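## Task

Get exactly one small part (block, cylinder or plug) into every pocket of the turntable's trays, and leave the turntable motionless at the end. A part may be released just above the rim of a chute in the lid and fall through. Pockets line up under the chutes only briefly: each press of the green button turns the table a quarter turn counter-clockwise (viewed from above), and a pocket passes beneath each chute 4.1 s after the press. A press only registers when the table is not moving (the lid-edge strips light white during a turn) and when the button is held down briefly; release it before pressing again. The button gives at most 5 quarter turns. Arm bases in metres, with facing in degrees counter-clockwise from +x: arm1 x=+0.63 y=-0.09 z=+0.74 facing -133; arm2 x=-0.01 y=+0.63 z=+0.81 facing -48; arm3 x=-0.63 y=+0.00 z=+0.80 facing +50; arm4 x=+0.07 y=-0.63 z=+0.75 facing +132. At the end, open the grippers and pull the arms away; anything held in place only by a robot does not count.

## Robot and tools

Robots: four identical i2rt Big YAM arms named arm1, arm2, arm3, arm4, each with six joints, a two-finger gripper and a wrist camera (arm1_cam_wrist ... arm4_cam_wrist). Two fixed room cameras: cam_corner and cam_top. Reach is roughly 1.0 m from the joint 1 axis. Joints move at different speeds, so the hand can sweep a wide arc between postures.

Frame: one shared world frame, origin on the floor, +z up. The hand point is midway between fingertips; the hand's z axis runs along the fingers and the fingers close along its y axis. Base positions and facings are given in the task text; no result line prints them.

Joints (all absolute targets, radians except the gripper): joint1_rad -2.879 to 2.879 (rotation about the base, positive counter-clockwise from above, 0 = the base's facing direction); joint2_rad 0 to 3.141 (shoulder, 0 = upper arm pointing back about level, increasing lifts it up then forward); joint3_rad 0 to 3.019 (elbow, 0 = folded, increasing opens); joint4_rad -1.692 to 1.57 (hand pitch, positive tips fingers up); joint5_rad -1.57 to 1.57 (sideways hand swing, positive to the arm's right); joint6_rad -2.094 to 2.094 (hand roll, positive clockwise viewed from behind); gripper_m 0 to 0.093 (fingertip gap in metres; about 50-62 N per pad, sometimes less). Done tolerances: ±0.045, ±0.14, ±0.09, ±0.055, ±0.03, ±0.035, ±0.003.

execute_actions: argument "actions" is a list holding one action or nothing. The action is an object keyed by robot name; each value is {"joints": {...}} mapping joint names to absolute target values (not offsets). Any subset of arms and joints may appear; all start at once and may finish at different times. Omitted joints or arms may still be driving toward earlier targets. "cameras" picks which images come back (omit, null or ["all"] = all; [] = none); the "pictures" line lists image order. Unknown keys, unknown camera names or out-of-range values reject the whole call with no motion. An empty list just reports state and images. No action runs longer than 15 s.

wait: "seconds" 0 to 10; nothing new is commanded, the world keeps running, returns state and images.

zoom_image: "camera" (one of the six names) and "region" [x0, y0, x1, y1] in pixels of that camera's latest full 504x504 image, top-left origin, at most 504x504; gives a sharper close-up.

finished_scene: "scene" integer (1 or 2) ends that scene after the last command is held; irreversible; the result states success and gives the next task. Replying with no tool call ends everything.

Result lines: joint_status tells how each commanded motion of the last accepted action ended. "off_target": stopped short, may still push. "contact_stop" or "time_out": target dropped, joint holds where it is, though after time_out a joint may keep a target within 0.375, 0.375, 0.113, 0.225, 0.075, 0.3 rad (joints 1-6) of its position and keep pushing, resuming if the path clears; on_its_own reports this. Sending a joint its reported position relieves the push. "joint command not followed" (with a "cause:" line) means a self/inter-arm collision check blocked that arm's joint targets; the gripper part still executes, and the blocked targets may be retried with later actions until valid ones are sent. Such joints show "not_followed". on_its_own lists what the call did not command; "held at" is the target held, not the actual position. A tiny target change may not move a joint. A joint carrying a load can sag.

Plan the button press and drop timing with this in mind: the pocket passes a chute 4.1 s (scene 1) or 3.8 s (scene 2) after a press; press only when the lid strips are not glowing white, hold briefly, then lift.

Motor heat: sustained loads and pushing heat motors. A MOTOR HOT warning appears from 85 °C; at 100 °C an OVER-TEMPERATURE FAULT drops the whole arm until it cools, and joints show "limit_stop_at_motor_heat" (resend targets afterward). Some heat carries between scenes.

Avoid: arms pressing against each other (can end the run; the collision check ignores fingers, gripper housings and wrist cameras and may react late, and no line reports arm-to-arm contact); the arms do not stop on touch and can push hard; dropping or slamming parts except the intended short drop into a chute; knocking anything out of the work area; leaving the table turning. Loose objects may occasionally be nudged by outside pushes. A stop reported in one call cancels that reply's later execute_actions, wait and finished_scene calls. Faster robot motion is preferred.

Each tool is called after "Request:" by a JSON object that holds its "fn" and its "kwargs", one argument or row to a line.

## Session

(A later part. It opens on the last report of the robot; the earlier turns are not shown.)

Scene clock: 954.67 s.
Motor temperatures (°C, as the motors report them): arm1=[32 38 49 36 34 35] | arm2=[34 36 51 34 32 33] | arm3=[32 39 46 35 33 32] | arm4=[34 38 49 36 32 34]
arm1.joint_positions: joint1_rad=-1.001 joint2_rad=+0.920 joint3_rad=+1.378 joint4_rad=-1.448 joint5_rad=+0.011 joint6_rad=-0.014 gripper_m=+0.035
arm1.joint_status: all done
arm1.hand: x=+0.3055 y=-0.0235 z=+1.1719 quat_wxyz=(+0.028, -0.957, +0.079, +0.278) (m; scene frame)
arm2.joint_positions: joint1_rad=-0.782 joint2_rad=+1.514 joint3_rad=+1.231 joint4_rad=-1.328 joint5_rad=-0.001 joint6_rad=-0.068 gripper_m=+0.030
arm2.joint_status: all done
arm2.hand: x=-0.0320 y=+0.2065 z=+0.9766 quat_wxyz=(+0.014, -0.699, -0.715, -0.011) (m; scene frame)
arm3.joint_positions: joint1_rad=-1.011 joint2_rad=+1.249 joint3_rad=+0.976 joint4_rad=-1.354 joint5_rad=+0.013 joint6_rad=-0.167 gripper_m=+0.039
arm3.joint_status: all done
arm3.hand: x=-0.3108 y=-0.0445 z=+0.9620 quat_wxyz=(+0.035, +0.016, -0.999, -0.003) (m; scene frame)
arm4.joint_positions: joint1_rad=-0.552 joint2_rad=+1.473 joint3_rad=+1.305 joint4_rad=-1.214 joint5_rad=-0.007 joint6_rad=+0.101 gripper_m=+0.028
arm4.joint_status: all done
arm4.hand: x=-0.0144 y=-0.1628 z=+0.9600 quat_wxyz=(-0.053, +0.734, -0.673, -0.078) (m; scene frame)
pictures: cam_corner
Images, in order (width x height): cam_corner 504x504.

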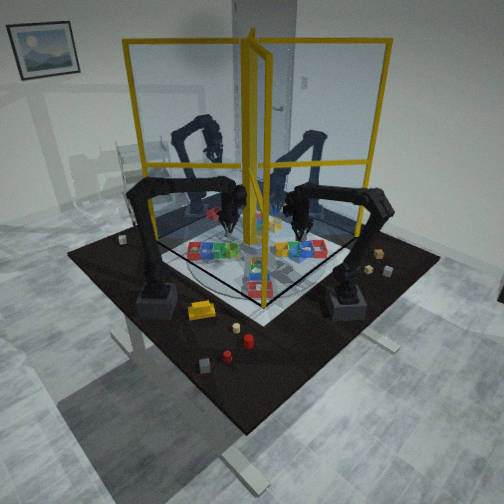

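Request:
{"fn": "execute_actions", "kwargs": {
  "actions": [
    {"arm1":{"joints":{"joint2_rad":1.485,"joint3_rad":1.42}},"arm2":{"joints":{"joint1_rad":-0.76,"joint2_rad":1.519,"joint3_rad":1.112,"joint4_rad":-1.122}},"arm3":{"joints":{"joint1_rad":-0.982,"joint2_rad":1.245,"joint3_rad":0.872,"joint4_rad":-1.155}},"arm4":{"joints":{"joint1_rad":-0.58,"joint2_rad":1.5,"joint3_rad":1.24,"joint4_rad":-1.08}}}
  ],
  "cameras": ["arm1_cam_wrist","arm2_cam_wrist","arm3_cam_wrist","arm4_cam_wrist"]
}}

Scene clock: 964.77 s.
Motor temperatures (°C, as the motors report them): arm1=[32 37 51 36 34 35] | arm2=[34 37 53 34 32 33] | arm3=[32 38 47 35 33 32] | arm4=[34 38 52 36 32 34]
arm1.joint_positions: joint1_rad=-1.001 joint2_rad=+1.498 joint3_rad=+1.391 joint4_rad=-1.446 joint5_rad=+0.011 joint6_rad=-0.014 gripper_m=+0.035
arm1.joint_status: all done
arm1.hand: x=+0.1880 y=-0.0046 z=+0.9602 quat_wxyz=(+0.002, -0.997, +0.080, +0.001) (m; scene frame)
arm2.joint_positions: joint1_rad=-0.764 joint2_rad=+1.516 joint3_rad=+1.104 joint4_rad=-1.135 joint5_rad=-0.001 joint6_rad=-0.068 gripper_m=+0.030
arm2.joint_status: all done
arm2.hand: x=-0.0244 y=+0.2059 z=+0.9302 quat_wxyz=(-0.008, -0.692, -0.721, +0.013) (m; scene frame)
arm3.joint_positions: joint1_rad=-0.987 joint2_rad=+1.249 joint3_rad=+0.860 joint4_rad=-1.174 joint5_rad=+0.013 joint6_rad=-0.167 gripper_m=+0.039
arm3.joint_status: all done
arm3.hand: x=-0.3090 y=-0.0364 z=+0.9198 quat_wxyz=(+0.003, +0.028, -1.000, +0.002) (m; scene frame)
arm4.joint_positions: joint1_rad=-0.570 joint2_rad=+1.497 joint3_rad=+1.243 joint4_rad=-1.093 joint5_rad=-0.007 joint6_rad=+0.101 gripper_m=+0.028
arm4.joint_status: all done
arm4.hand: x=-0.0078 y=-0.1509 z=+0.9286 quat_wxyz=(-0.064, +0.727, -0.678, -0.091) (m; scene frame)
pictures: arm1_cam_wrist, arm2_cam_wrist, arm3_cam_wrist, arm4_cam_wrist
Images, in order (width x height): arm1_cam_wrist 504x504, arm2_cam_wrist 504x504, arm3_cam_wrist 504x504, arm4_cam_wrist 504x504.

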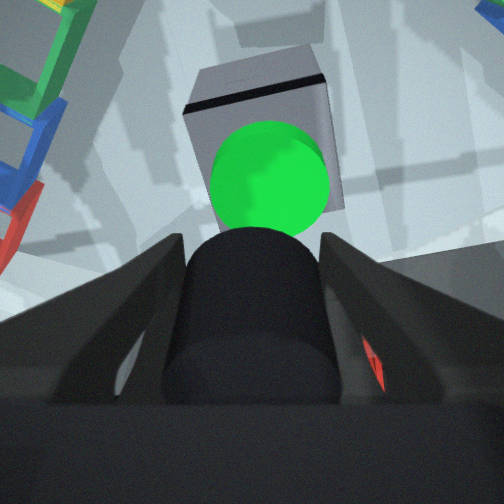

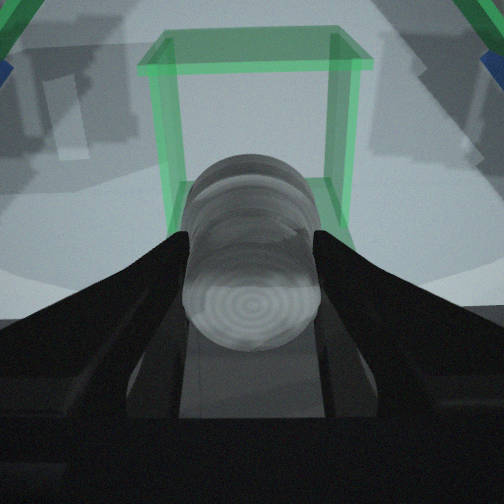

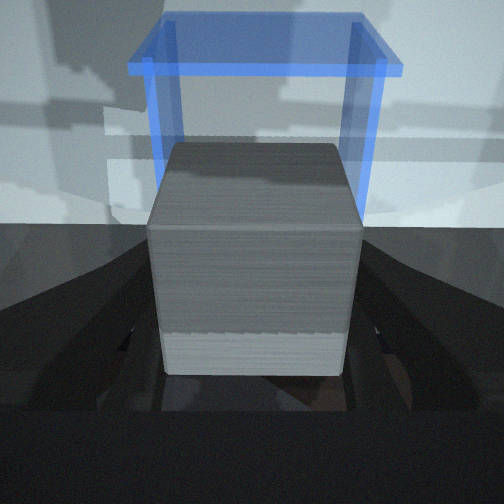

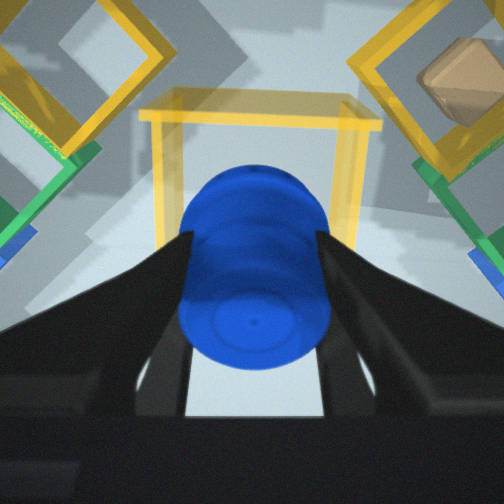

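Request:
{"fn": "execute_actions", "kwargs": {
  "actions": [
    {"arm3":{"joints":{"joint3_rad":0.895}},"arm4":{"joints":{"joint4_rad":-1.13}}}
  ],
  "cameras": ["arm3_cam_wrist","arm4_cam_wrist"]
}}

Scene clock: 979.90 s.
Motor temperatures (°C, as the motors report them): arm1=[32 38 52 36 34 35] | arm2=[34 37 53 34 32 33] | arm3=[32 38 47 35 33 32] | arm4=[34 38 51 36 32 34]
arm1.joint_positions: joint1_rad=-1.001 joint2_rad=+1.498 joint3_rad=+1.391 joint4_rad=-1.446 joint5_rad=+0.011 joint6_rad=-0.014 gripper_m=+0.035
arm1.joint_status: not commanded
arm1.hand: x=+0.1880 y=-0.0046 z=+0.9602 quat_wxyz=(+0.002, -0.997, +0.080, +0.001) (m; scene frame)
arm2.joint_positions: joint1_rad=-0.764 joint2_rad=+1.516 joint3_rad=+1.104 joint4_rad=-1.135 joint5_rad=-0.001 joint6_rad=-0.068 gripper_m=+0.030
arm2.joint_status: not commanded
arm2.hand: x=-0.0244 y=+0.2059 z=+0.9302 quat_wxyz=(-0.008, -0.692, -0.721, +0.013) (m; scene frame)
arm3.joint_positions: joint1_rad=-0.987 joint2_rad=+1.249 joint3_rad=+0.860 joint4_rad=-1.174 joint5_rad=+0.013 joint6_rad=-0.167 gripper_m=+0.039
arm3.joint_status: all done
arm3.hand: x=-0.3090 y=-0.0364 z=+0.9198 quat_wxyz=(+0.003, +0.028, -1.000, +0.002) (m; scene frame)
arm4.joint_positions: joint1_rad=-0.570 joint2_rad=+1.497 joint3_rad=+1.243 joint4_rad=-1.123 joint5_rad=-0.007 joint6_rad=+0.101 gripper_m=+0.028
arm4.joint_status: all done
arm4.hand: x=-0.0066 y=-0.1579 z=+0.9271 quat_wxyz=(-0.055, +0.728, -0.679, -0.079) (m; scene frame)
pictures: arm3_cam_wrist, arm4_cam_wrist
Images, in order (width x height): arm3_cam_wrist 504x504, arm4_cam_wrist 504x504.

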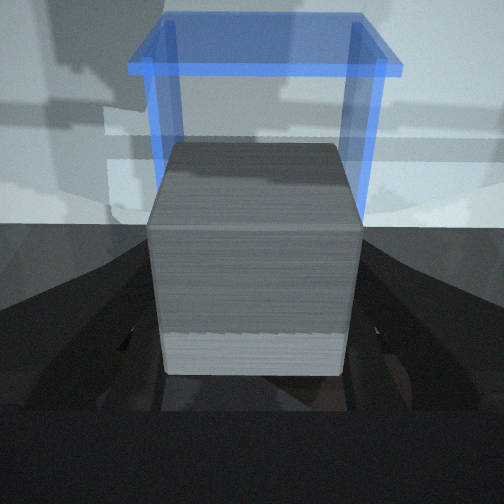

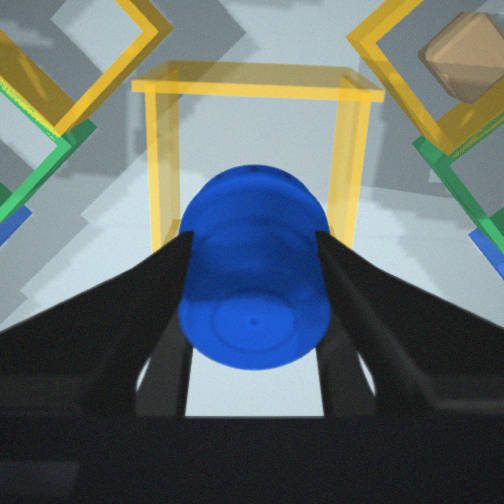

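Request:
{"fn": "execute_actions", "kwargs": {
  "actions": [
    {"arm3":{"joints":{"joint3_rad":0.915}}}
  ],
  "cameras": ["arm3_cam_wrist"]
}}

Scene clock: 984.30 s.
Motor temperatures (°C, as the motors report them): arm1=[32 38 52 36 34 35] | arm2=[34 37 53 34 32 33] | arm3=[32 38 47 35 33 32] | arm4=[34 38 50 36 32 34]
arm1.joint_positions: joint1_rad=-1.001 joint2_rad=+1.498 joint3_rad=+1.391 joint4_rad=-1.446 joint5_rad=+0.011 joint6_rad=-0.014 gripper_m=+0.035
arm1.joint_status: not commanded
arm1.hand: x=+0.1880 y=-0.0046 z=+0.9602 quat_wxyz=(+0.002, -0.997, +0.080, +0.001) (m; scene frame)
arm2.joint_positions: joint1_rad=-0.764 joint2_rad=+1.516 joint3_rad=+1.104 joint4_rad=-1.135 joint5_rad=-0.001 joint6_rad=-0.068 gripper_m=+0.030
arm2.joint_status: not commanded
arm2.hand: x=-0.0244 y=+0.2059 z=+0.9302 quat_wxyz=(-0.008, -0.692, -0.721, +0.013) (m; scene frame)
arm3.joint_positions: joint1_rad=-0.987 joint2_rad=+1.249 joint3_rad=+0.860 joint4_rad=-1.174 joint5_rad=+0.013 joint6_rad=-0.167 gripper_m=+0.039
arm3.joint_status: all done
arm3.hand: x=-0.3090 y=-0.0364 z=+0.9198 quat_wxyz=(+0.003, +0.028, -1.000, +0.002) (m; scene frame)
arm4.joint_positions: joint1_rad=-0.570 joint2_rad=+1.497 joint3_rad=+1.243 joint4_rad=-1.123 joint5_rad=-0.007 joint6_rad=+0.101 gripper_m=+0.028
arm4.joint_status: not commanded
arm4.hand: x=-0.0066 y=-0.1579 z=+0.9271 quat_wxyz=(-0.055, +0.728, -0.679, -0.079) (m; scene frame)
pictures: arm3_cam_wrist
Images, in order (width x height): arm3_cam_wrist 504x504.

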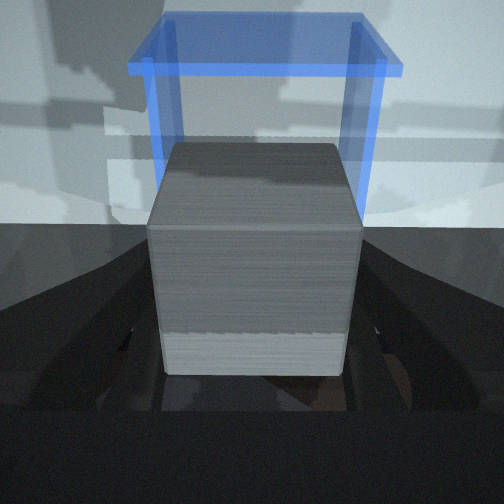

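Request:
{"fn": "execute_actions", "kwargs": {
  "actions": [
    {"arm3":{"joints":{"joint3_rad":0.872,"joint4_rad":-1.142}}}
  ],
  "cameras": ["arm3_cam_wrist"]
}}

Scene clock: 989.67 s.
Motor temperatures (°C, as the motors report them): arm1=[32 38 52 36 34 35] | arm2=[34 37 53 34 32 33] | arm3=[32 38 48 35 33 32] | arm4=[34 38 50 36 32 34]
arm1.joint_positions: joint1_rad=-1.001 joint2_rad=+1.498 joint3_rad=+1.391 joint4_rad=-1.446 joint5_rad=+0.011 joint6_rad=-0.014 gripper_m=+0.035
arm1.joint_status: not commanded
arm1.hand: x=+0.1880 y=-0.0046 z=+0.9602 quat_wxyz=(+0.002, -0.997, +0.080, +0.001) (m; scene frame)
arm2.joint_positions: joint1_rad=-0.764 joint2_rad=+1.516 joint3_rad=+1.104 joint4_rad=-1.135 joint5_rad=-0.001 joint6_rad=-0.068 gripper_m=+0.030
arm2.joint_status: not commanded
arm2.hand: x=-0.0244 y=+0.2059 z=+0.9302 quat_wxyz=(-0.008, -0.692, -0.721, +0.013) (m; scene frame)
arm3.joint_positions: joint1_rad=-0.987 joint2_rad=+1.249 joint3_rad=+0.860 joint4_rad=-1.161 joint5_rad=+0.013 joint6_rad=-0.167 gripper_m=+0.039
arm3.joint_status: all done
arm3.hand: x=-0.3059 y=-0.0367 z=+0.9198 quat_wxyz=(-0.003, +0.028, -1.000, +0.003) (m; scene frame)
arm4.joint_positions: joint1_rad=-0.570 joint2_rad=+1.497 joint3_rad=+1.243 joint4_rad=-1.123 joint5_rad=-0.007 joint6_rad=+0.101 gripper_m=+0.028
arm4.joint_status: not commanded
arm4.hand: x=-0.0066 y=-0.1579 z=+0.9271 quat_wxyz=(-0.055, +0.728, -0.679, -0.079) (m; scene frame)
pictures: arm3_cam_wrist
Images, in order (width x height): arm3_cam_wrist 504x504.

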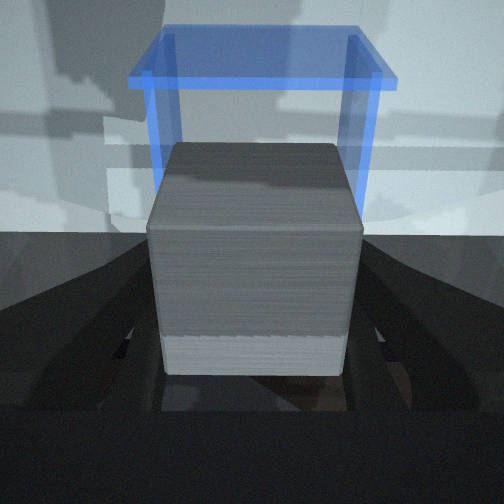

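Request:
{"fn": "execute_actions", "kwargs": {
  "actions": [
    {"arm1":{"joints":{"joint2_rad":1.61}}}
  ],
  "cameras": []
}}

Request:
{"fn": "execute_actions", "kwargs": {
  "actions": [
    {"arm1":{"joints":{"joint1_rad":-1.125,"joint2_rad":1.15}}}
  ],
  "cameras": []
}}

Request:
{"fn": "execute_actions", "kwargs": {
  "actions": [
    {"arm1":{"joints":{"joint3_rad":0.955,"joint4_rad":-1.35}}}
  ],
  "cameras": []
}}

Request:
{"fn": "wait", "kwargs": {
  "seconds": 0.8
}}

Request:
{"fn": "execute_actions", "kwargs": {
  "actions": [
    {"arm1":{"joints":{"gripper_m":0.055}},"arm2":{"joints":{"gripper_m":0.055}},"arm3":{"joints":{"gripper_m":0.055}},"arm4":{"joints":{"gripper_m":0.055}}}
  ],
  "cameras": ["cam_top"]
}}

Scene clock: 998.67 s.
Motor temperatures (°C, as the motors report them): arm1=[32 38 52 36 34 35] | arm2=[34 37 53 34 32 33] | arm3=[32 38 47 35 33 32] | arm4=[34 38 50 36 32 34]
arm1.joint_positions: joint1_rad=-1.001 joint2_rad=+1.589 joint3_rad=+1.395 joint4_rad=-1.448 joint5_rad=+0.011 joint6_rad=-0.014 gripper_m=+0.035
arm1.joint_status: all done
arm1.hand: x=+0.1806 y=-0.0036 z=+0.9229 quat_wxyz=(-0.003, -0.996, +0.080, -0.043) (m; scene frame)
arm2.joint_positions: joint1_rad=-0.764 joint2_rad=+1.516 joint3_rad=+1.104 joint4_rad=-1.135 joint5_rad=-0.001 joint6_rad=-0.068 gripper_m=+0.030
arm2.joint_status: not commanded
arm2.hand: x=-0.0244 y=+0.2059 z=+0.9302 quat_wxyz=(-0.008, -0.692, -0.721, +0.013) (m; scene frame)
arm3.joint_positions: joint1_rad=-0.987 joint2_rad=+1.249 joint3_rad=+0.860 joint4_rad=-1.161 joint5_rad=+0.013 joint6_rad=-0.167 gripper_m=+0.039
arm3.joint_status: not commanded
arm3.hand: x=-0.3059 y=-0.0367 z=+0.9198 quat_wxyz=(-0.003, +0.028, -1.000, +0.003) (m; scene frame)
arm4.joint_positions: joint1_rad=-0.570 joint2_rad=+1.497 joint3_rad=+1.243 joint4_rad=-1.123 joint5_rad=-0.007 joint6_rad=+0.101 gripper_m=+0.028
arm4.joint_status: not commanded
arm4.hand: x=-0.0066 y=-0.1579 z=+0.9271 quat_wxyz=(-0.055, +0.728, -0.679, -0.079) (m; scene frame)
pictures: none
No camera images: the call's "cameras" was empty. Leave "cameras" out to get every camera's image.

Scene clock: 1000.23 s.
Motor temperatures (°C, as the motors report them): arm1=[32 38 52 36 34 35] | arm2=[34 37 53 34 32 33] | arm3=[32 38 47 35 33 32] | arm4=[34 38 50 36 32 34]
arm1.joint_positions: joint1_rad=-1.134 joint2_rad=+1.148 joint3_rad=+1.395 joint4_rad=-1.445 joint5_rad=+0.011 joint6_rad=-0.014 gripper_m=+0.035
arm1.joint_status: all done
arm1.hand: x=+0.2557 y=+0.0369 z=+1.1026 quat_wxyz=(+0.031, -0.973, +0.145, +0.175) (m; scene frame)
arm2.joint_positions: joint1_rad=-0.764 joint2_rad=+1.516 joint3_rad=+1.104 joint4_rad=-1.135 joint5_rad=-0.001 joint6_rad=-0.068 gripper_m=+0.030
arm2.joint_status: not commanded
arm2.hand: x=-0.0244 y=+0.2059 z=+0.9302 quat_wxyz=(-0.008, -0.692, -0.721, +0.013) (m; scene frame)
arm3.joint_positions: joint1_rad=-0.987 joint2_rad=+1.249 joint3_rad=+0.860 joint4_rad=-1.161 joint5_rad=+0.013 joint6_rad=-0.167 gripper_m=+0.039
arm3.joint_status: not commanded
arm3.hand: x=-0.3059 y=-0.0367 z=+0.9198 quat_wxyz=(-0.003, +0.028, -1.000, +0.003) (m; scene frame)
arm4.joint_positions: joint1_rad=-0.570 joint2_rad=+1.497 joint3_rad=+1.243 joint4_rad=-1.123 joint5_rad=-0.007 joint6_rad=+0.101 gripper_m=+0.028
arm4.joint_status: not commanded
arm4.hand: x=-0.0066 y=-0.1579 z=+0.9271 quat_wxyz=(-0.055, +0.728, -0.679, -0.079) (m; scene frame)
pictures: none
No camera images: the call's "cameras" was empty. Leave "cameras" out to get every camera's image.

Scene clock: 1001.40 s.
Motor temperatures (°C, as the motors report them): arm1=[32 38 52 36 34 35] | arm2=[34 37 53 34 32 33] | arm3=[32 38 47 35 33 32] | arm4=[34 38 50 36 32 34]
arm1.joint_positions: joint1_rad=-1.134 joint2_rad=+1.145 joint3_rad=+0.958 joint4_rad=-1.363 joint5_rad=+0.011 joint6_rad=-0.014 gripper_m=+0.035
arm1.joint_status: all done
arm1.hand: x=+0.3348 y=+0.0108 z=+0.9221 quat_wxyz=(+0.003, -0.989, +0.146, +0.002) (m; scene frame)
arm2.joint_positions: joint1_rad=-0.764 joint2_rad=+1.516 joint3_rad=+1.104 joint4_rad=-1.135 joint5_rad=-0.001 joint6_rad=-0.068 gripper_m=+0.030
arm2.joint_status: not commanded
arm2.hand: x=-0.0244 y=+0.2059 z=+0.9302 quat_wxyz=(-0.008, -0.692, -0.721, +0.013) (m; scene frame)
arm3.joint_positions: joint1_rad=-0.987 joint2_rad=+1.249 joint3_rad=+0.860 joint4_rad=-1.161 joint5_rad=+0.013 joint6_rad=-0.167 gripper_m=+0.039
arm3.joint_status: not commanded
arm3.hand: x=-0.3059 y=-0.0367 z=+0.9198 quat_wxyz=(-0.003, +0.028, -1.000, +0.003) (m; scene frame)
arm4.joint_positions: joint1_rad=-0.570 joint2_rad=+1.497 joint3_rad=+1.243 joint4_rad=-1.123 joint5_rad=-0.007 joint6_rad=+0.101 gripper_m=+0.028
arm4.joint_status: not commanded
arm4.hand: x=-0.0066 y=-0.1579 z=+0.9271 quat_wxyz=(-0.055, +0.728, -0.679, -0.079) (m; scene frame)
pictures: none
No camera images: the call's "cameras" was empty. Leave "cameras" out to get every camera's image.

Scene clock: 1002.20 s.
Motor temperatures (°C, as the motors report them): arm1=[32 38 52 36 34 35] | arm2=[34 37 52 34 32 33] | arm3=[32 38 47 35 33 32] | arm4=[34 38 50 36 32 34]
arm1.joint_positions: joint1_rad=-1.134 joint2_rad=+1.145 joint3_rad=+0.958 joint4_rad=-1.363 joint5_rad=+0.011 joint6_rad=-0.014 gripper_m=+0.035
arm1.joint_status: all done
arm1.hand: x=+0.3348 y=+0.0108 z=+0.9221 quat_wxyz=(+0.003, -0.989, +0.146, +0.002) (m; scene frame)
arm2.joint_positions: joint1_rad=-0.764 joint2_rad=+1.516 joint3_rad=+1.104 joint4_rad=-1.135 joint5_rad=-0.001 joint6_rad=-0.068 gripper_m=+0.030
arm2.joint_status: not commanded
arm2.hand: x=-0.0244 y=+0.2059 z=+0.9302 quat_wxyz=(-0.008, -0.692, -0.721, +0.013) (m; scene frame)
arm3.joint_positions: joint1_rad=-0.987 joint2_rad=+1.249 joint3_rad=+0.860 joint4_rad=-1.161 joint5_rad=+0.013 joint6_rad=-0.167 gripper_m=+0.039
arm3.joint_status: not commanded
arm3.hand: x=-0.3059 y=-0.0367 z=+0.9198 quat_wxyz=(-0.003, +0.028, -1.000, +0.003) (m; scene frame)
arm4.joint_positions: joint1_rad=-0.570 joint2_rad=+1.497 joint3_rad=+1.243 joint4_rad=-1.123 joint5_rad=-0.007 joint6_rad=+0.101 gripper_m=+0.028
arm4.joint_status: not commanded
arm4.hand: x=-0.0066 y=-0.1579 z=+0.9271 quat_wxyz=(-0.055, +0.728, -0.679, -0.079) (m; scene frame)
wait: 0.80 s; at rest by 0.27 s
pictures: arm1_cam_wrist, arm2_cam_wrist, arm3_cam_wrist, arm4_cam_wrist, cam_corner, cam_top
Images, in order (width x height): arm1_cam_wrist 504x504, arm2_cam_wrist 504x504, arm3_cam_wrist 504x504, arm4_cam_wrist 504x504, cam_corner 504x504, cam_top 504x504.

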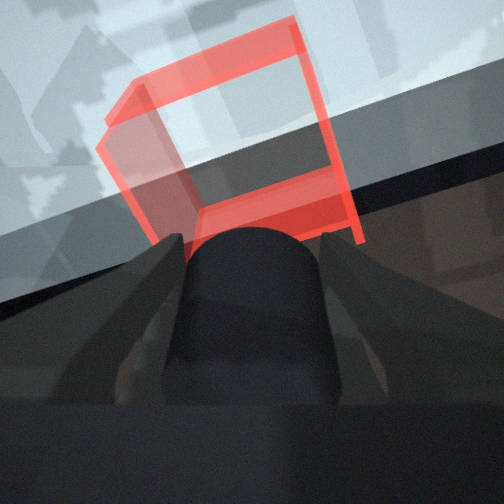

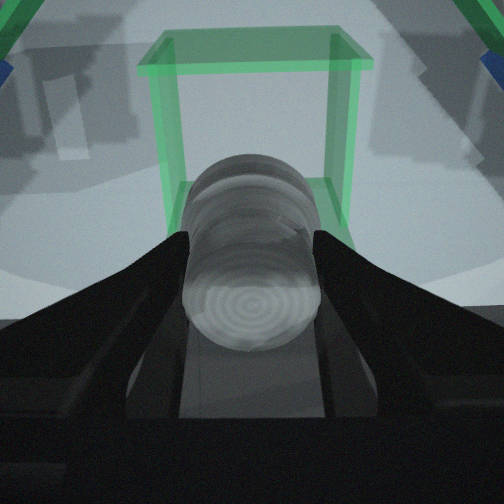

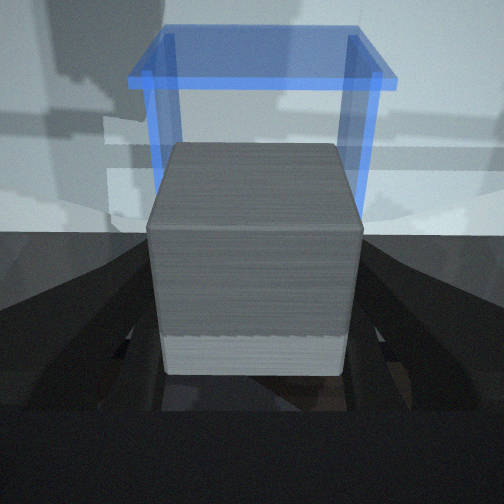

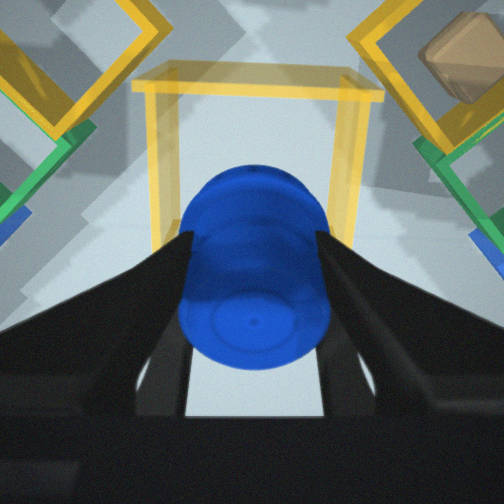

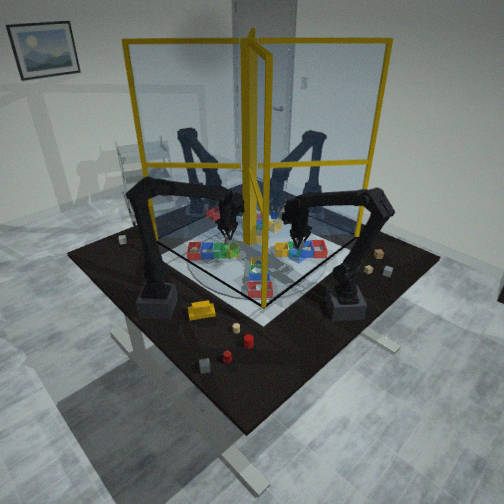

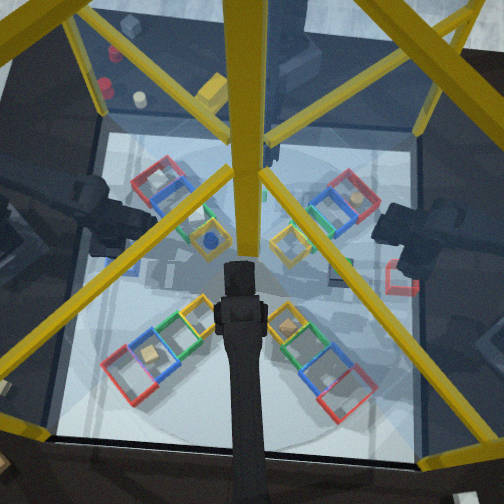

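Scene clock: 1002.73 s.
Motor temperatures (°C, as the motors report them): arm1=[32 38 52 36 34 35] | arm2=[34 37 52 34 32 33] | arm3=[32 38 47 35 33 32] | arm4=[34 38 50 36 32 34]
arm1.joint_positions: joint1_rad=-1.134 joint2_rad=+1.145 joint3_rad=+0.958 joint4_rad=-1.363 joint5_rad=+0.011 joint6_rad=-0.014 gripper_m=+0.055
arm1.joint_status: all done
arm1.hand: x=+0.3348 y=+0.0108 z=+0.9221 quat_wxyz=(+0.003, -0.989, +0.146, +0.002) (m; scene frame)
arm2.joint_positions: joint1_rad=-0.764 joint2_rad=+1.516 joint3_rad=+1.104 joint4_rad=-1.135 joint5_rad=-0.001 joint6_rad=-0.069 gripper_m=+0.055
arm2.joint_status: all done
arm2.hand: x=-0.0244 y=+0.2059 z=+0.9302 quat_wxyz=(-0.008, -0.692, -0.722, +0.013) (m; scene frame)
arm3.joint_positions: joint1_rad=-0.987 joint2_rad=+1.249 joint3_rad=+0.860 joint4_rad=-1.161 joint5_rad=+0.013 joint6_rad=-0.167 gripper_m=+0.055
arm3.joint_status: all done
arm3.hand: x=-0.3059 y=-0.0367 z=+0.9198 quat_wxyz=(-0.003, +0.028, -1.000, +0.003) (m; scene frame)
arm4.joint_positions: joint1_rad=-0.570 joint2_rad=+1.497 joint3_rad=+1.243 joint4_rad=-1.123 joint5_rad=-0.007 joint6_rad=+0.101 gripper_m=+0.055
arm4.joint_status: all done
arm4.hand: x=-0.0066 y=-0.1579 z=+0.9271 quat_wxyz=(-0.055, +0.728, -0.679, -0.079) (m; scene frame)
pictures: cam_top
Images, in order (width x height): cam_top 504x504.

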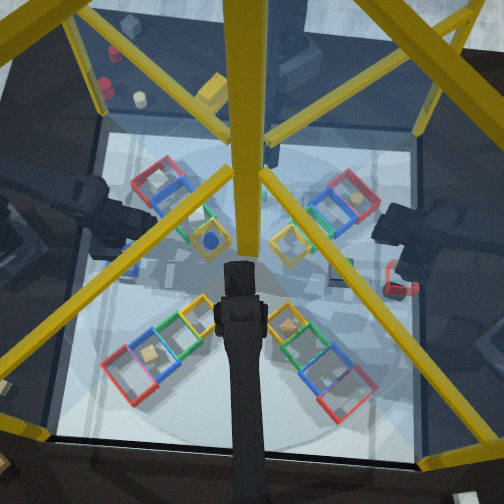

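Request:
{"fn": "execute_actions", "kwargs": {
  "actions": []
}}

Scene clock: 1014.83 s.
Motor temperatures (°C, as the motors report them): arm1=[32 37 50 36 34 35] | arm2=[34 37 52 34 32 33] | arm3=[32 38 47 35 33 32] | arm4=[34 38 49 36 32 34]
arm1.joint_positions: joint1_rad=-1.134 joint2_rad=+1.145 joint3_rad=+0.958 joint4_rad=-1.363 joint5_rad=+0.011 joint6_rad=-0.014 gripper_m=+0.055
arm1.joint_status: all done
arm1.hand: x=+0.3348 y=+0.0108 z=+0.9221 quat_wxyz=(+0.003, -0.989, +0.146, +0.002) (m; scene frame)
arm2.joint_positions: joint1_rad=-0.764 joint2_rad=+1.516 joint3_rad=+1.104 joint4_rad=-1.135 joint5_rad=-0.001 joint6_rad=-0.069 gripper_m=+0.055
arm2.joint_status: all done
arm2.hand: x=-0.0244 y=+0.2059 z=+0.9302 quat_wxyz=(-0.008, -0.692, -0.722, +0.013) (m; scene frame)
arm3.joint_positions: joint1_rad=-0.987 joint2_rad=+1.249 joint3_rad=+0.860 joint4_rad=-1.161 joint5_rad=+0.013 joint6_rad=-0.167 gripper_m=+0.055
arm3.joint_status: all done
arm3.hand: x=-0.3059 y=-0.0367 z=+0.9198 quat_wxyz=(-0.003, +0.028, -1.000, +0.003) (m; scene frame)
arm4.joint_positions: joint1_rad=-0.570 joint2_rad=+1.497 joint3_rad=+1.243 joint4_rad=-1.123 joint5_rad=-0.007 joint6_rad=+0.101 gripper_m=+0.055
arm4.joint_status: all done
arm4.hand: x=-0.0066 y=-0.1579 z=+0.9271 quat_wxyz=(-0.055, +0.728, -0.679, -0.079) (m; scene frame)
pictures: arm1_cam_wrist, arm2_cam_wrist, arm3_cam_wrist, arm4_cam_wrist, cam_corner, cam_top
Images, in order (width x height): arm1_cam_wrist 504x504, arm2_cam_wrist 504x504, arm3_cam_wrist 504x504, arm4_cam_wrist 504x504, cam_corner 504x504, cam_top 504x504.

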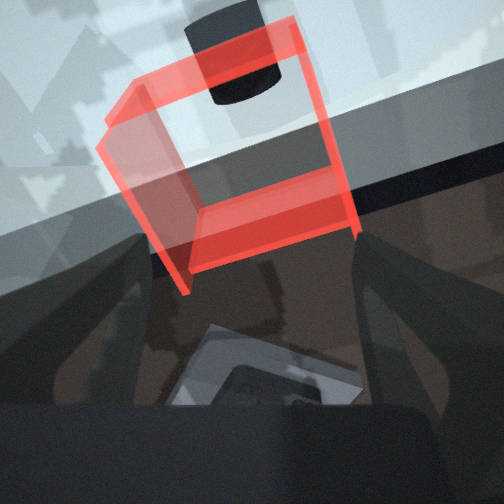

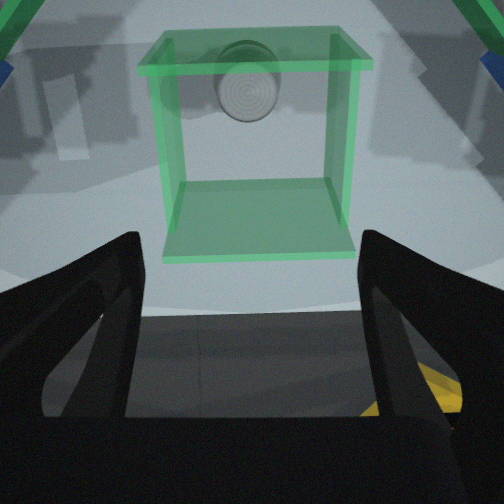

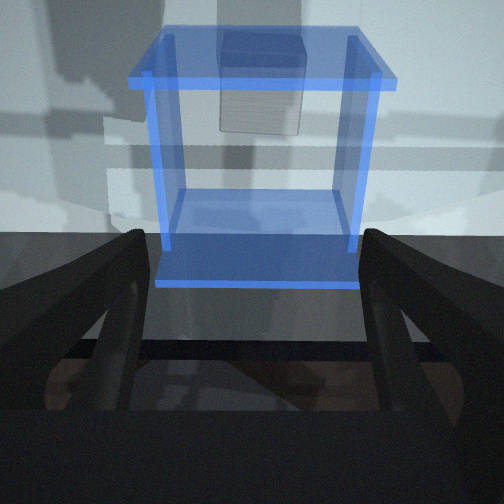

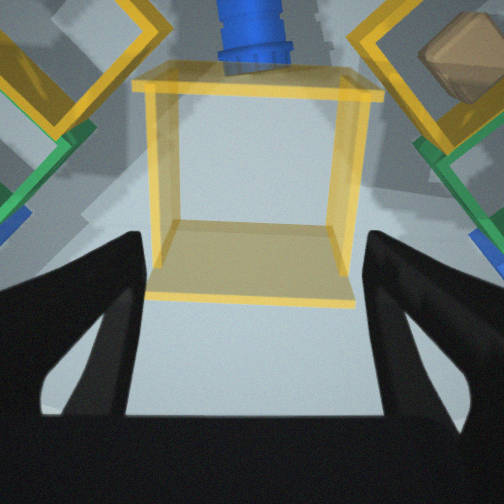

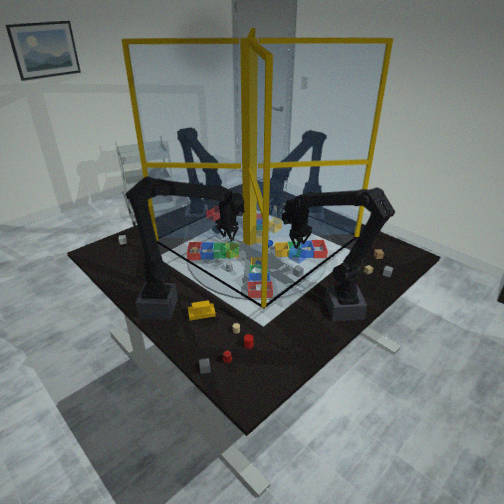

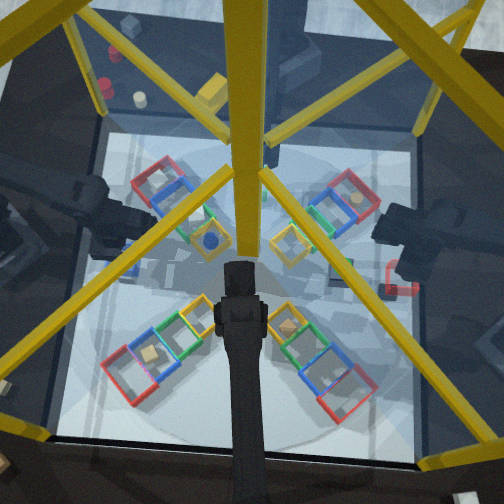

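Request:
{"fn": "execute_actions", "kwargs": {
  "actions": [
    {"arm1":{"joints":{"joint1_rad":0.616,"joint2_rad":0.922,"joint3_rad":0.86,"joint4_rad":-1.5,"joint6_rad":-0.65,"gripper_m":0.08}},"arm2":{"joints":{"joint1_rad":-2.3,"joint2_rad":0.922,"joint3_rad":0.86,"joint4_rad":-1.5,"joint6_rad":0,"gripper_m":0.08}},"arm3":{"joints":{"joint1_rad":-2.45,"joint2_rad":0.922,"joint3_rad":0.86,"joint4_rad":-1.5,"joint6_rad":0,"gripper_m":0.08}},"arm4":{"joints":{"joint1_rad":0.654,"joint2_rad":0.922,"joint3_rad":0.86,"joint4_rad":-1.5,"joint6_rad":0,"gripper_m":0.08}}}
  ],
  "cameras": []
}}

Request:
{"fn": "execute_actions", "kwargs": {
  "actions": [
    {"arm1":{"joints":{"joint2_rad":1.64,"joint3_rad":1.12,"joint4_rad":-1.0}},"arm2":{"joints":{"joint2_rad":1.286,"joint3_rad":1.2,"joint4_rad":-1.063}},"arm3":{"joints":{"joint2_rad":1.286,"joint3_rad":1.2,"joint4_rad":-1.063}},"arm4":{"joints":{"joint2_rad":1.35,"joint3_rad":0.745,"joint4_rad":-0.945}}}
  ]
}}

Scene clock: 1078.63 s.
Motor temperatures (°C, as the motors report them): arm1=[32 36 49 36 34 35] | arm2=[34 37 52 34 32 33] | arm3=[32 38 47 35 33 32] | arm4=[34 38 49 36 32 34]
arm1.joint_positions: joint1_rad=+0.612 joint2_rad=+0.912 joint3_rad=+0.863 joint4_rad=-1.485 joint5_rad=+0.009 joint6_rad=-0.642 gripper_m=+0.080
arm1.joint_status: all done
arm1.hand: x=+0.5943 y=-0.3161 z=+0.9495 quat_wxyz=(-0.011, -0.506, -0.862, +0.020) (m; scene frame)
arm2.joint_positions: joint1_rad=-2.298 joint2_rad=+0.916 joint3_rad=+0.863 joint4_rad=-1.489 joint5_rad=-0.001 joint6_rad=-0.010 gripper_m=+0.080
arm2.joint_status: all done
arm2.hand: x=-0.2455 y=+0.6290 z=+1.0223 quat_wxyz=(-0.003, -1.000, -0.010, +0.018) (m; scene frame)
arm3.joint_positions: joint1_rad=-2.447 joint2_rad=+0.915 joint3_rad=+0.860 joint4_rad=-1.484 joint5_rad=+0.013 joint6_rad=-0.007 gripper_m=+0.080
arm3.joint_status: all done
arm3.hand: x=-0.6301 y=-0.2328 z=+1.0065 quat_wxyz=(+0.001, -0.705, -0.709, +0.017) (m; scene frame)
arm4.joint_positions: joint1_rad=+0.647 joint2_rad=+0.918 joint3_rad=+0.869 joint4_rad=-1.492 joint5_rad=-0.007 joint6_rad=+0.014 gripper_m=+0.080
arm4.joint_status: all done
arm4.hand: x=-0.1558 y=-0.5874 z=+0.9600 quat_wxyz=(+0.003, +0.995, -0.099, -0.015) (m; scene frame)
pictures: none
No camera images: the call's "cameras" was empty. Leave "cameras" out to get every camera's image.

Scene clock: 1080.03 s.
Motor temperatures (°C, as the motors report them): arm1=[32 36 49 36 34 35] | arm2=[34 37 53 34 32 33] | arm3=[32 38 47 35 33 32] | arm4=[34 38 49 36 32 34]
arm1.joint_positions: joint1_rad=+0.612 joint2_rad=+1.644 joint3_rad=+1.105 joint4_rad=-1.015 joint5_rad=+0.009 joint6_rad=-0.643 gripper_m=+0.080
arm1.joint_status: all done
arm1.hand: x=+0.5679 y=-0.5307 z=+0.8056 quat_wxyz=(-0.007, -0.506, -0.863, +0.010) (m; scene frame)
arm2.joint_positions: joint1_rad=-2.298 joint2_rad=+1.284 joint3_rad=+1.161 joint4_rad=-1.078 joint5_rad=-0.001 joint6_rad=-0.010 gripper_m=+0.080
arm2.joint_status: all done
arm2.hand: x=-0.4594 y=+0.6271 z=+1.0546 quat_wxyz=(-0.003, -0.982, -0.009, +0.188) (m; scene frame)
arm3.joint_positions: joint1_rad=-2.447 joint2_rad=+1.284 joint3_rad=+1.148 joint4_rad=-1.086 joint5_rad=+0.013 joint6_rad=-0.007 gripper_m=+0.080
arm3.joint_status: all done
arm3.hand: x=-0.6298 y=-0.4415 z=+1.0287 quat_wxyz=(-0.110, -0.695, -0.699, +0.128) (m; scene frame)
arm4.joint_positions: joint1_rad=+0.647 joint2_rad=+1.353 joint3_rad=+0.752 joint4_rad=-0.956 joint5_rad=-0.007 joint6_rad=+0.014 gripper_m=+0.080
arm4.joint_status: all done
arm4.hand: x=-0.2445 y=-0.5712 z=+0.8049 quat_wxyz=(+0.004, +0.995, -0.099, -0.007) (m; scene frame)
pictures: arm1_cam_wrist, arm2_cam_wrist, arm3_cam_wrist, arm4_cam_wrist, cam_corner, cam_top
Images, in order (width x height): arm1_cam_wrist 504x504, arm2_cam_wrist 504x504, arm3_cam_wrist 504x504, arm4_cam_wrist 504x504, cam_corner 504x504, cam_top 504x504.

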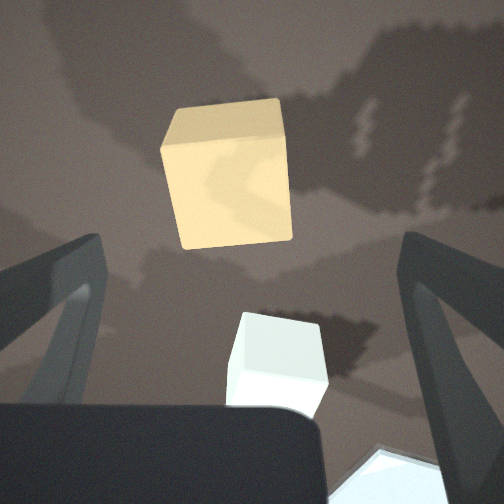

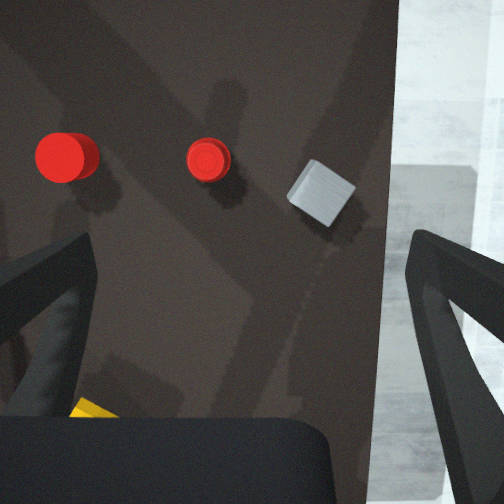

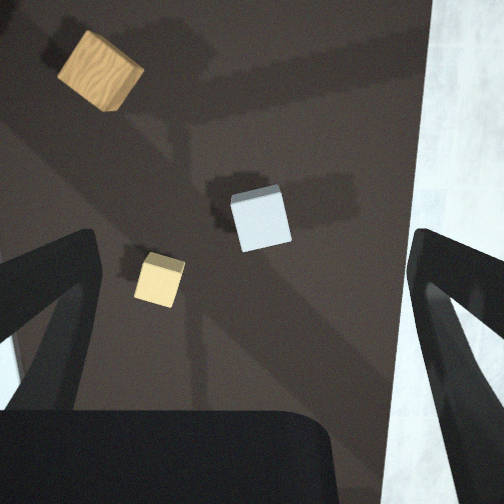

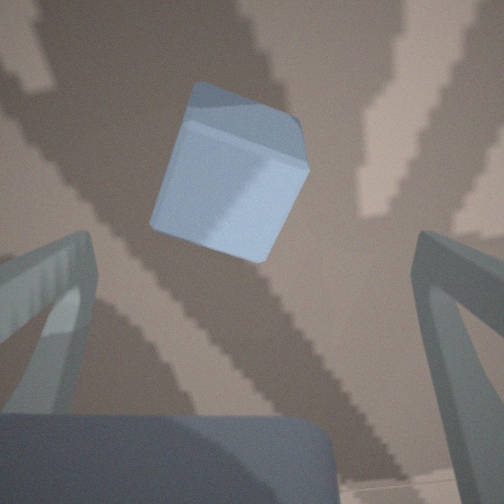

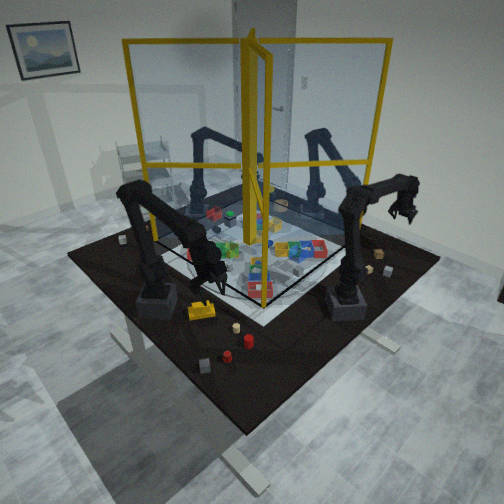

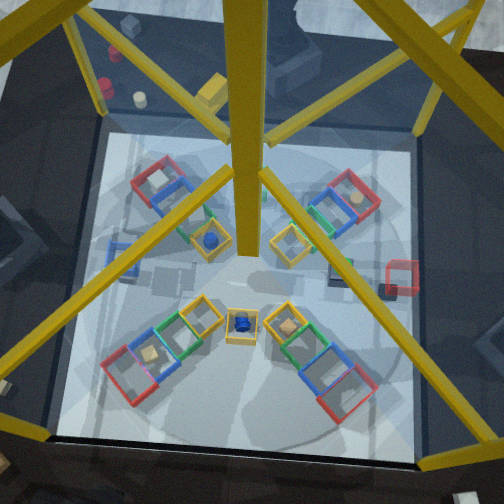

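Request:
{"fn": "execute_actions", "kwargs": {
  "actions": [
    {"arm1":{"joints":{"joint2_rad":1.67,"joint3_rad":1.056,"joint4_rad":-0.96,"joint6_rad":-0.775}},"arm2":{"joints":{"joint1_rad":-2.22,"joint2_rad":1.77,"joint3_rad":1.043,"joint4_rad":-0.825}},"arm3":{"joints":{"joint1_rad":-2.475,"joint2_rad":1.62,"joint3_rad":0.8865,"joint4_rad":-0.815,"joint6_rad":-0.28}},"arm4":{"joints":{"joint1_rad":0.68,"joint2_rad":1.38,"joint3_rad":0.704,"joint4_rad":-0.895,"joint6_rad":0.42}}}
  ],
  "cameras": ["arm1_cam_wrist","arm2_cam_wrist","arm3_cam_wrist","arm4_cam_wrist"]
}}

Scene clock: 1117.37 s.
Motor temperatures (°C, as the motors report them): arm1=[32 37 49 36 34 35] | arm2=[34 36 58 35 32 33] | arm3=[32 38 51 35 33 32] | arm4=[34 37 47 36 32 34]
arm1.joint_positions: joint1_rad=+0.612 joint2_rad=+1.646 joint3_rad=+1.062 joint4_rad=-0.977 joint5_rad=+0.009 joint6_rad=-0.767 gripper_m=+0.080
arm1.joint_status: all done
arm1.hand: x=+0.5695 y=-0.5208 z=+0.7906 quat_wxyz=(-0.006, -0.451, -0.892, +0.008) (m; scene frame)
arm2.joint_positions: joint1_rad=-2.215 joint2_rad=+1.774 joint3_rad=+1.033 joint4_rad=-0.837 joint5_rad=-0.001 joint6_rad=-0.010 gripper_m=+0.080
arm2.joint_status: all done
arm2.hand: x=-0.4564 y=+0.5891 z=+0.8020 quat_wxyz=(-0.003, -0.999, -0.051, +0.000) (m; scene frame)
arm3.joint_positions: joint1_rad=-2.471 joint2_rad=+1.635 joint3_rad=+0.863 joint4_rad=-0.832 joint5_rad=+0.013 joint6_rad=-0.272 gripper_m=+0.080
arm3.joint_status: all done
arm3.hand: x=-0.6419 y=-0.3756 z=+0.7916 quat_wxyz=(+0.023, -0.614, -0.789, -0.010) (m; scene frame)
arm4.joint_positions: joint1_rad=+0.670 joint2_rad=+1.373 joint3_rad=+0.708 joint4_rad=-0.906 joint5_rad=-0.007 joint6_rad=+0.404 gripper_m=+0.080
arm4.joint_status: all done
arm4.hand: x=-0.2359 y=-0.5802 z=+0.7855 quat_wxyz=(+0.005, +0.960, -0.279, +0.000) (m; scene frame)
pictures: arm1_cam_wrist, arm2_cam_wrist, arm3_cam_wrist, arm4_cam_wrist
Images, in order (width x height): arm1_cam_wrist 504x504, arm2_cam_wrist 504x504, arm3_cam_wrist 504x504, arm4_cam_wrist 504x504.

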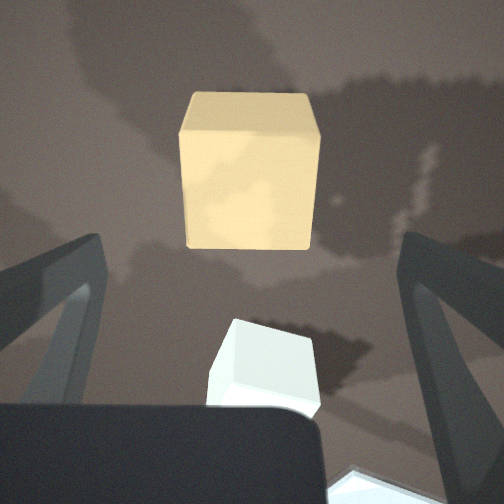

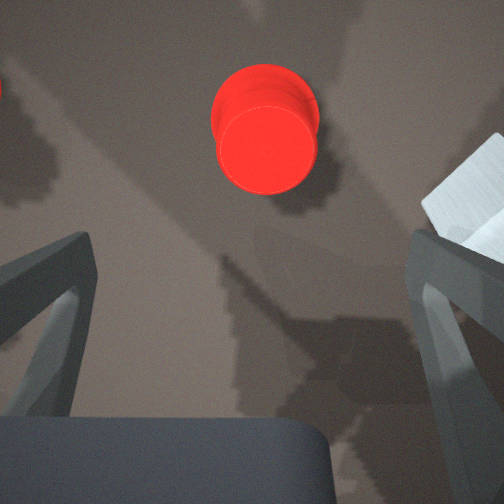

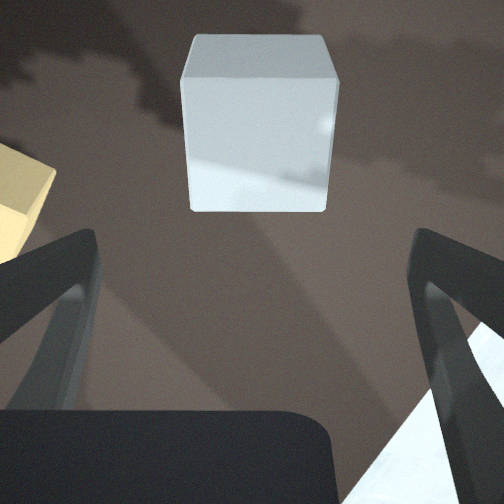

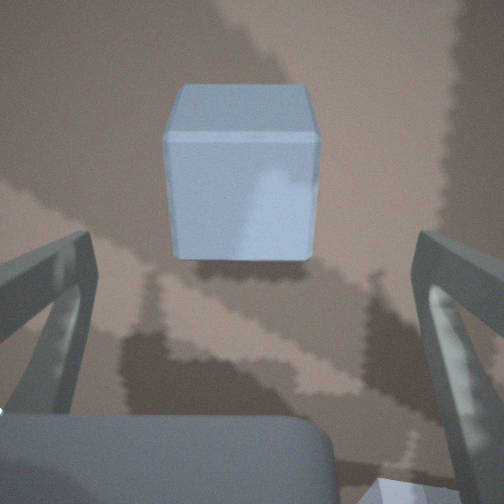

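Request:
{"fn": "execute_actions", "kwargs": {
  "actions": [
    {"arm1":{"joints":{"joint2_rad":1.76,"joint3_rad":1.008,"joint4_rad":-0.825}},"arm2":{"joints":{"joint1_rad":-2.235,"joint2_rad":1.9,"joint3_rad":1.01,"joint4_rad":-0.672}},"arm3":{"joints":{"joint2_rad":1.762,"joint3_rad":0.829,"joint4_rad":-0.627}},"arm4":{"joints":{"joint2_rad":1.5,"joint3_rad":0.649,"joint4_rad":-0.717}}}
  ],
  "cameras": ["arm1_cam_wrist","arm2_cam_wrist","arm3_cam_wrist","arm4_cam_wrist"]
}}

Scene clock: 1134.27 s.
Motor temperatures (°C, as the motors report them): arm1=[32 37 48 36 34 35] | arm2=[34 37 54 35 32 33] | arm3=[32 38 48 35 33 32] | arm4=[34 37 46 36 32 34]
arm1.joint_positions: joint1_rad=+0.612 joint2_rad=+1.756 joint3_rad=+1.012 joint4_rad=-0.840 joint5_rad=+0.010 joint6_rad=-0.767 gripper_m=+0.080
arm1.joint_status: all done
arm1.hand: x=+0.5707 y=-0.5181 z=+0.7297 quat_wxyz=(-0.002, -0.451, -0.893, -0.003) (m; scene frame)
arm2.joint_positions: joint1_rad=-2.231 joint2_rad=+1.901 joint3_rad=+1.006 joint4_rad=-0.684 joint5_rad=-0.001 joint6_rad=-0.010 gripper_m=+0.080
arm2.joint_status: all done
arm2.hand: x=-0.4585 y=+0.5957 z=+0.7405 quat_wxyz=(-0.003, -0.999, -0.043, +0.000) (m; scene frame)
arm3.joint_positions: joint1_rad=-2.471 joint2_rad=+1.769 joint3_rad=+0.827 joint4_rad=-0.646 joint5_rad=+0.013 joint6_rad=-0.272 gripper_m=+0.080
arm3.joint_status: all done
arm3.hand: x=-0.6427 y=-0.3791 z=+0.7332 quat_wxyz=(+0.018, -0.614, -0.789, -0.004) (m; scene frame)
arm4.joint_positions: joint1_rad=+0.670 joint2_rad=+1.506 joint3_rad=+0.652 joint4_rad=-0.728 joint5_rad=-0.008 joint6_rad=+0.405 gripper_m=+0.080
arm4.joint_status: all done
arm4.hand: x=-0.2346 y=-0.5808 z=+0.7309 quat_wxyz=(+0.004, +0.960, -0.279, +0.006) (m; scene frame)
pictures: arm1_cam_wrist, arm2_cam_wrist, arm3_cam_wrist, arm4_cam_wrist
Images, in order (width x height): arm1_cam_wrist 504x504, arm2_cam_wrist 504x504, arm3_cam_wrist 504x504, arm4_cam_wrist 504x504.

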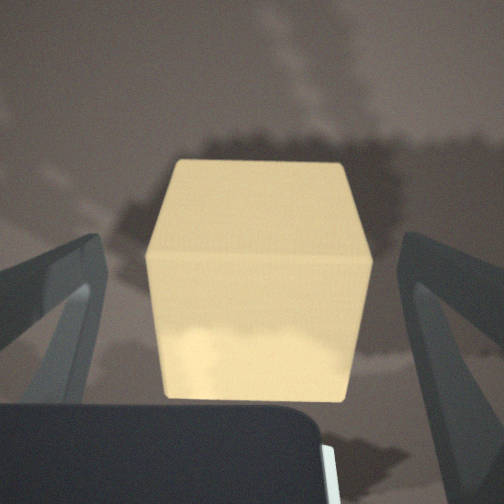

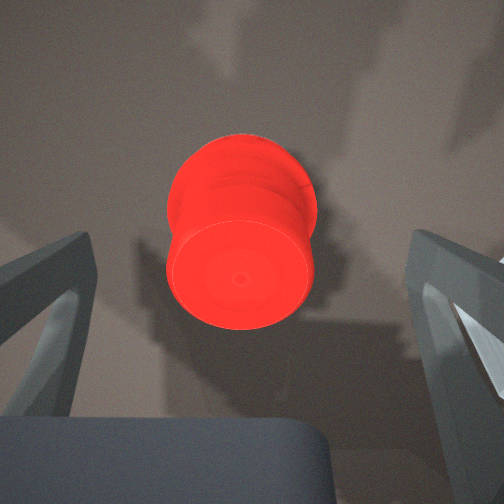

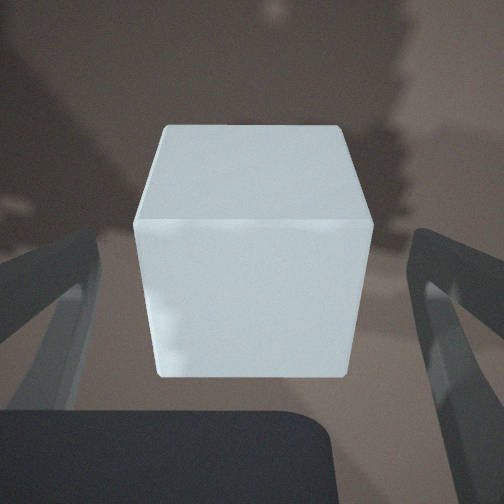

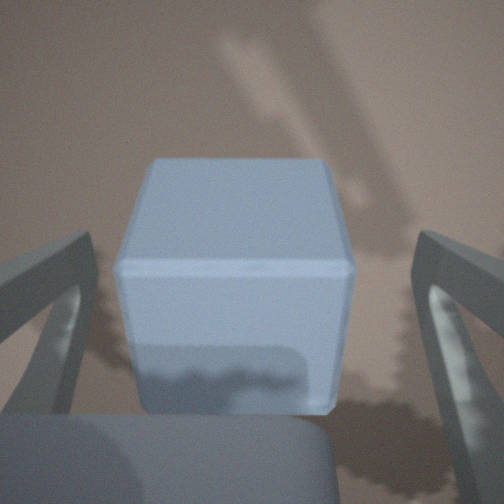

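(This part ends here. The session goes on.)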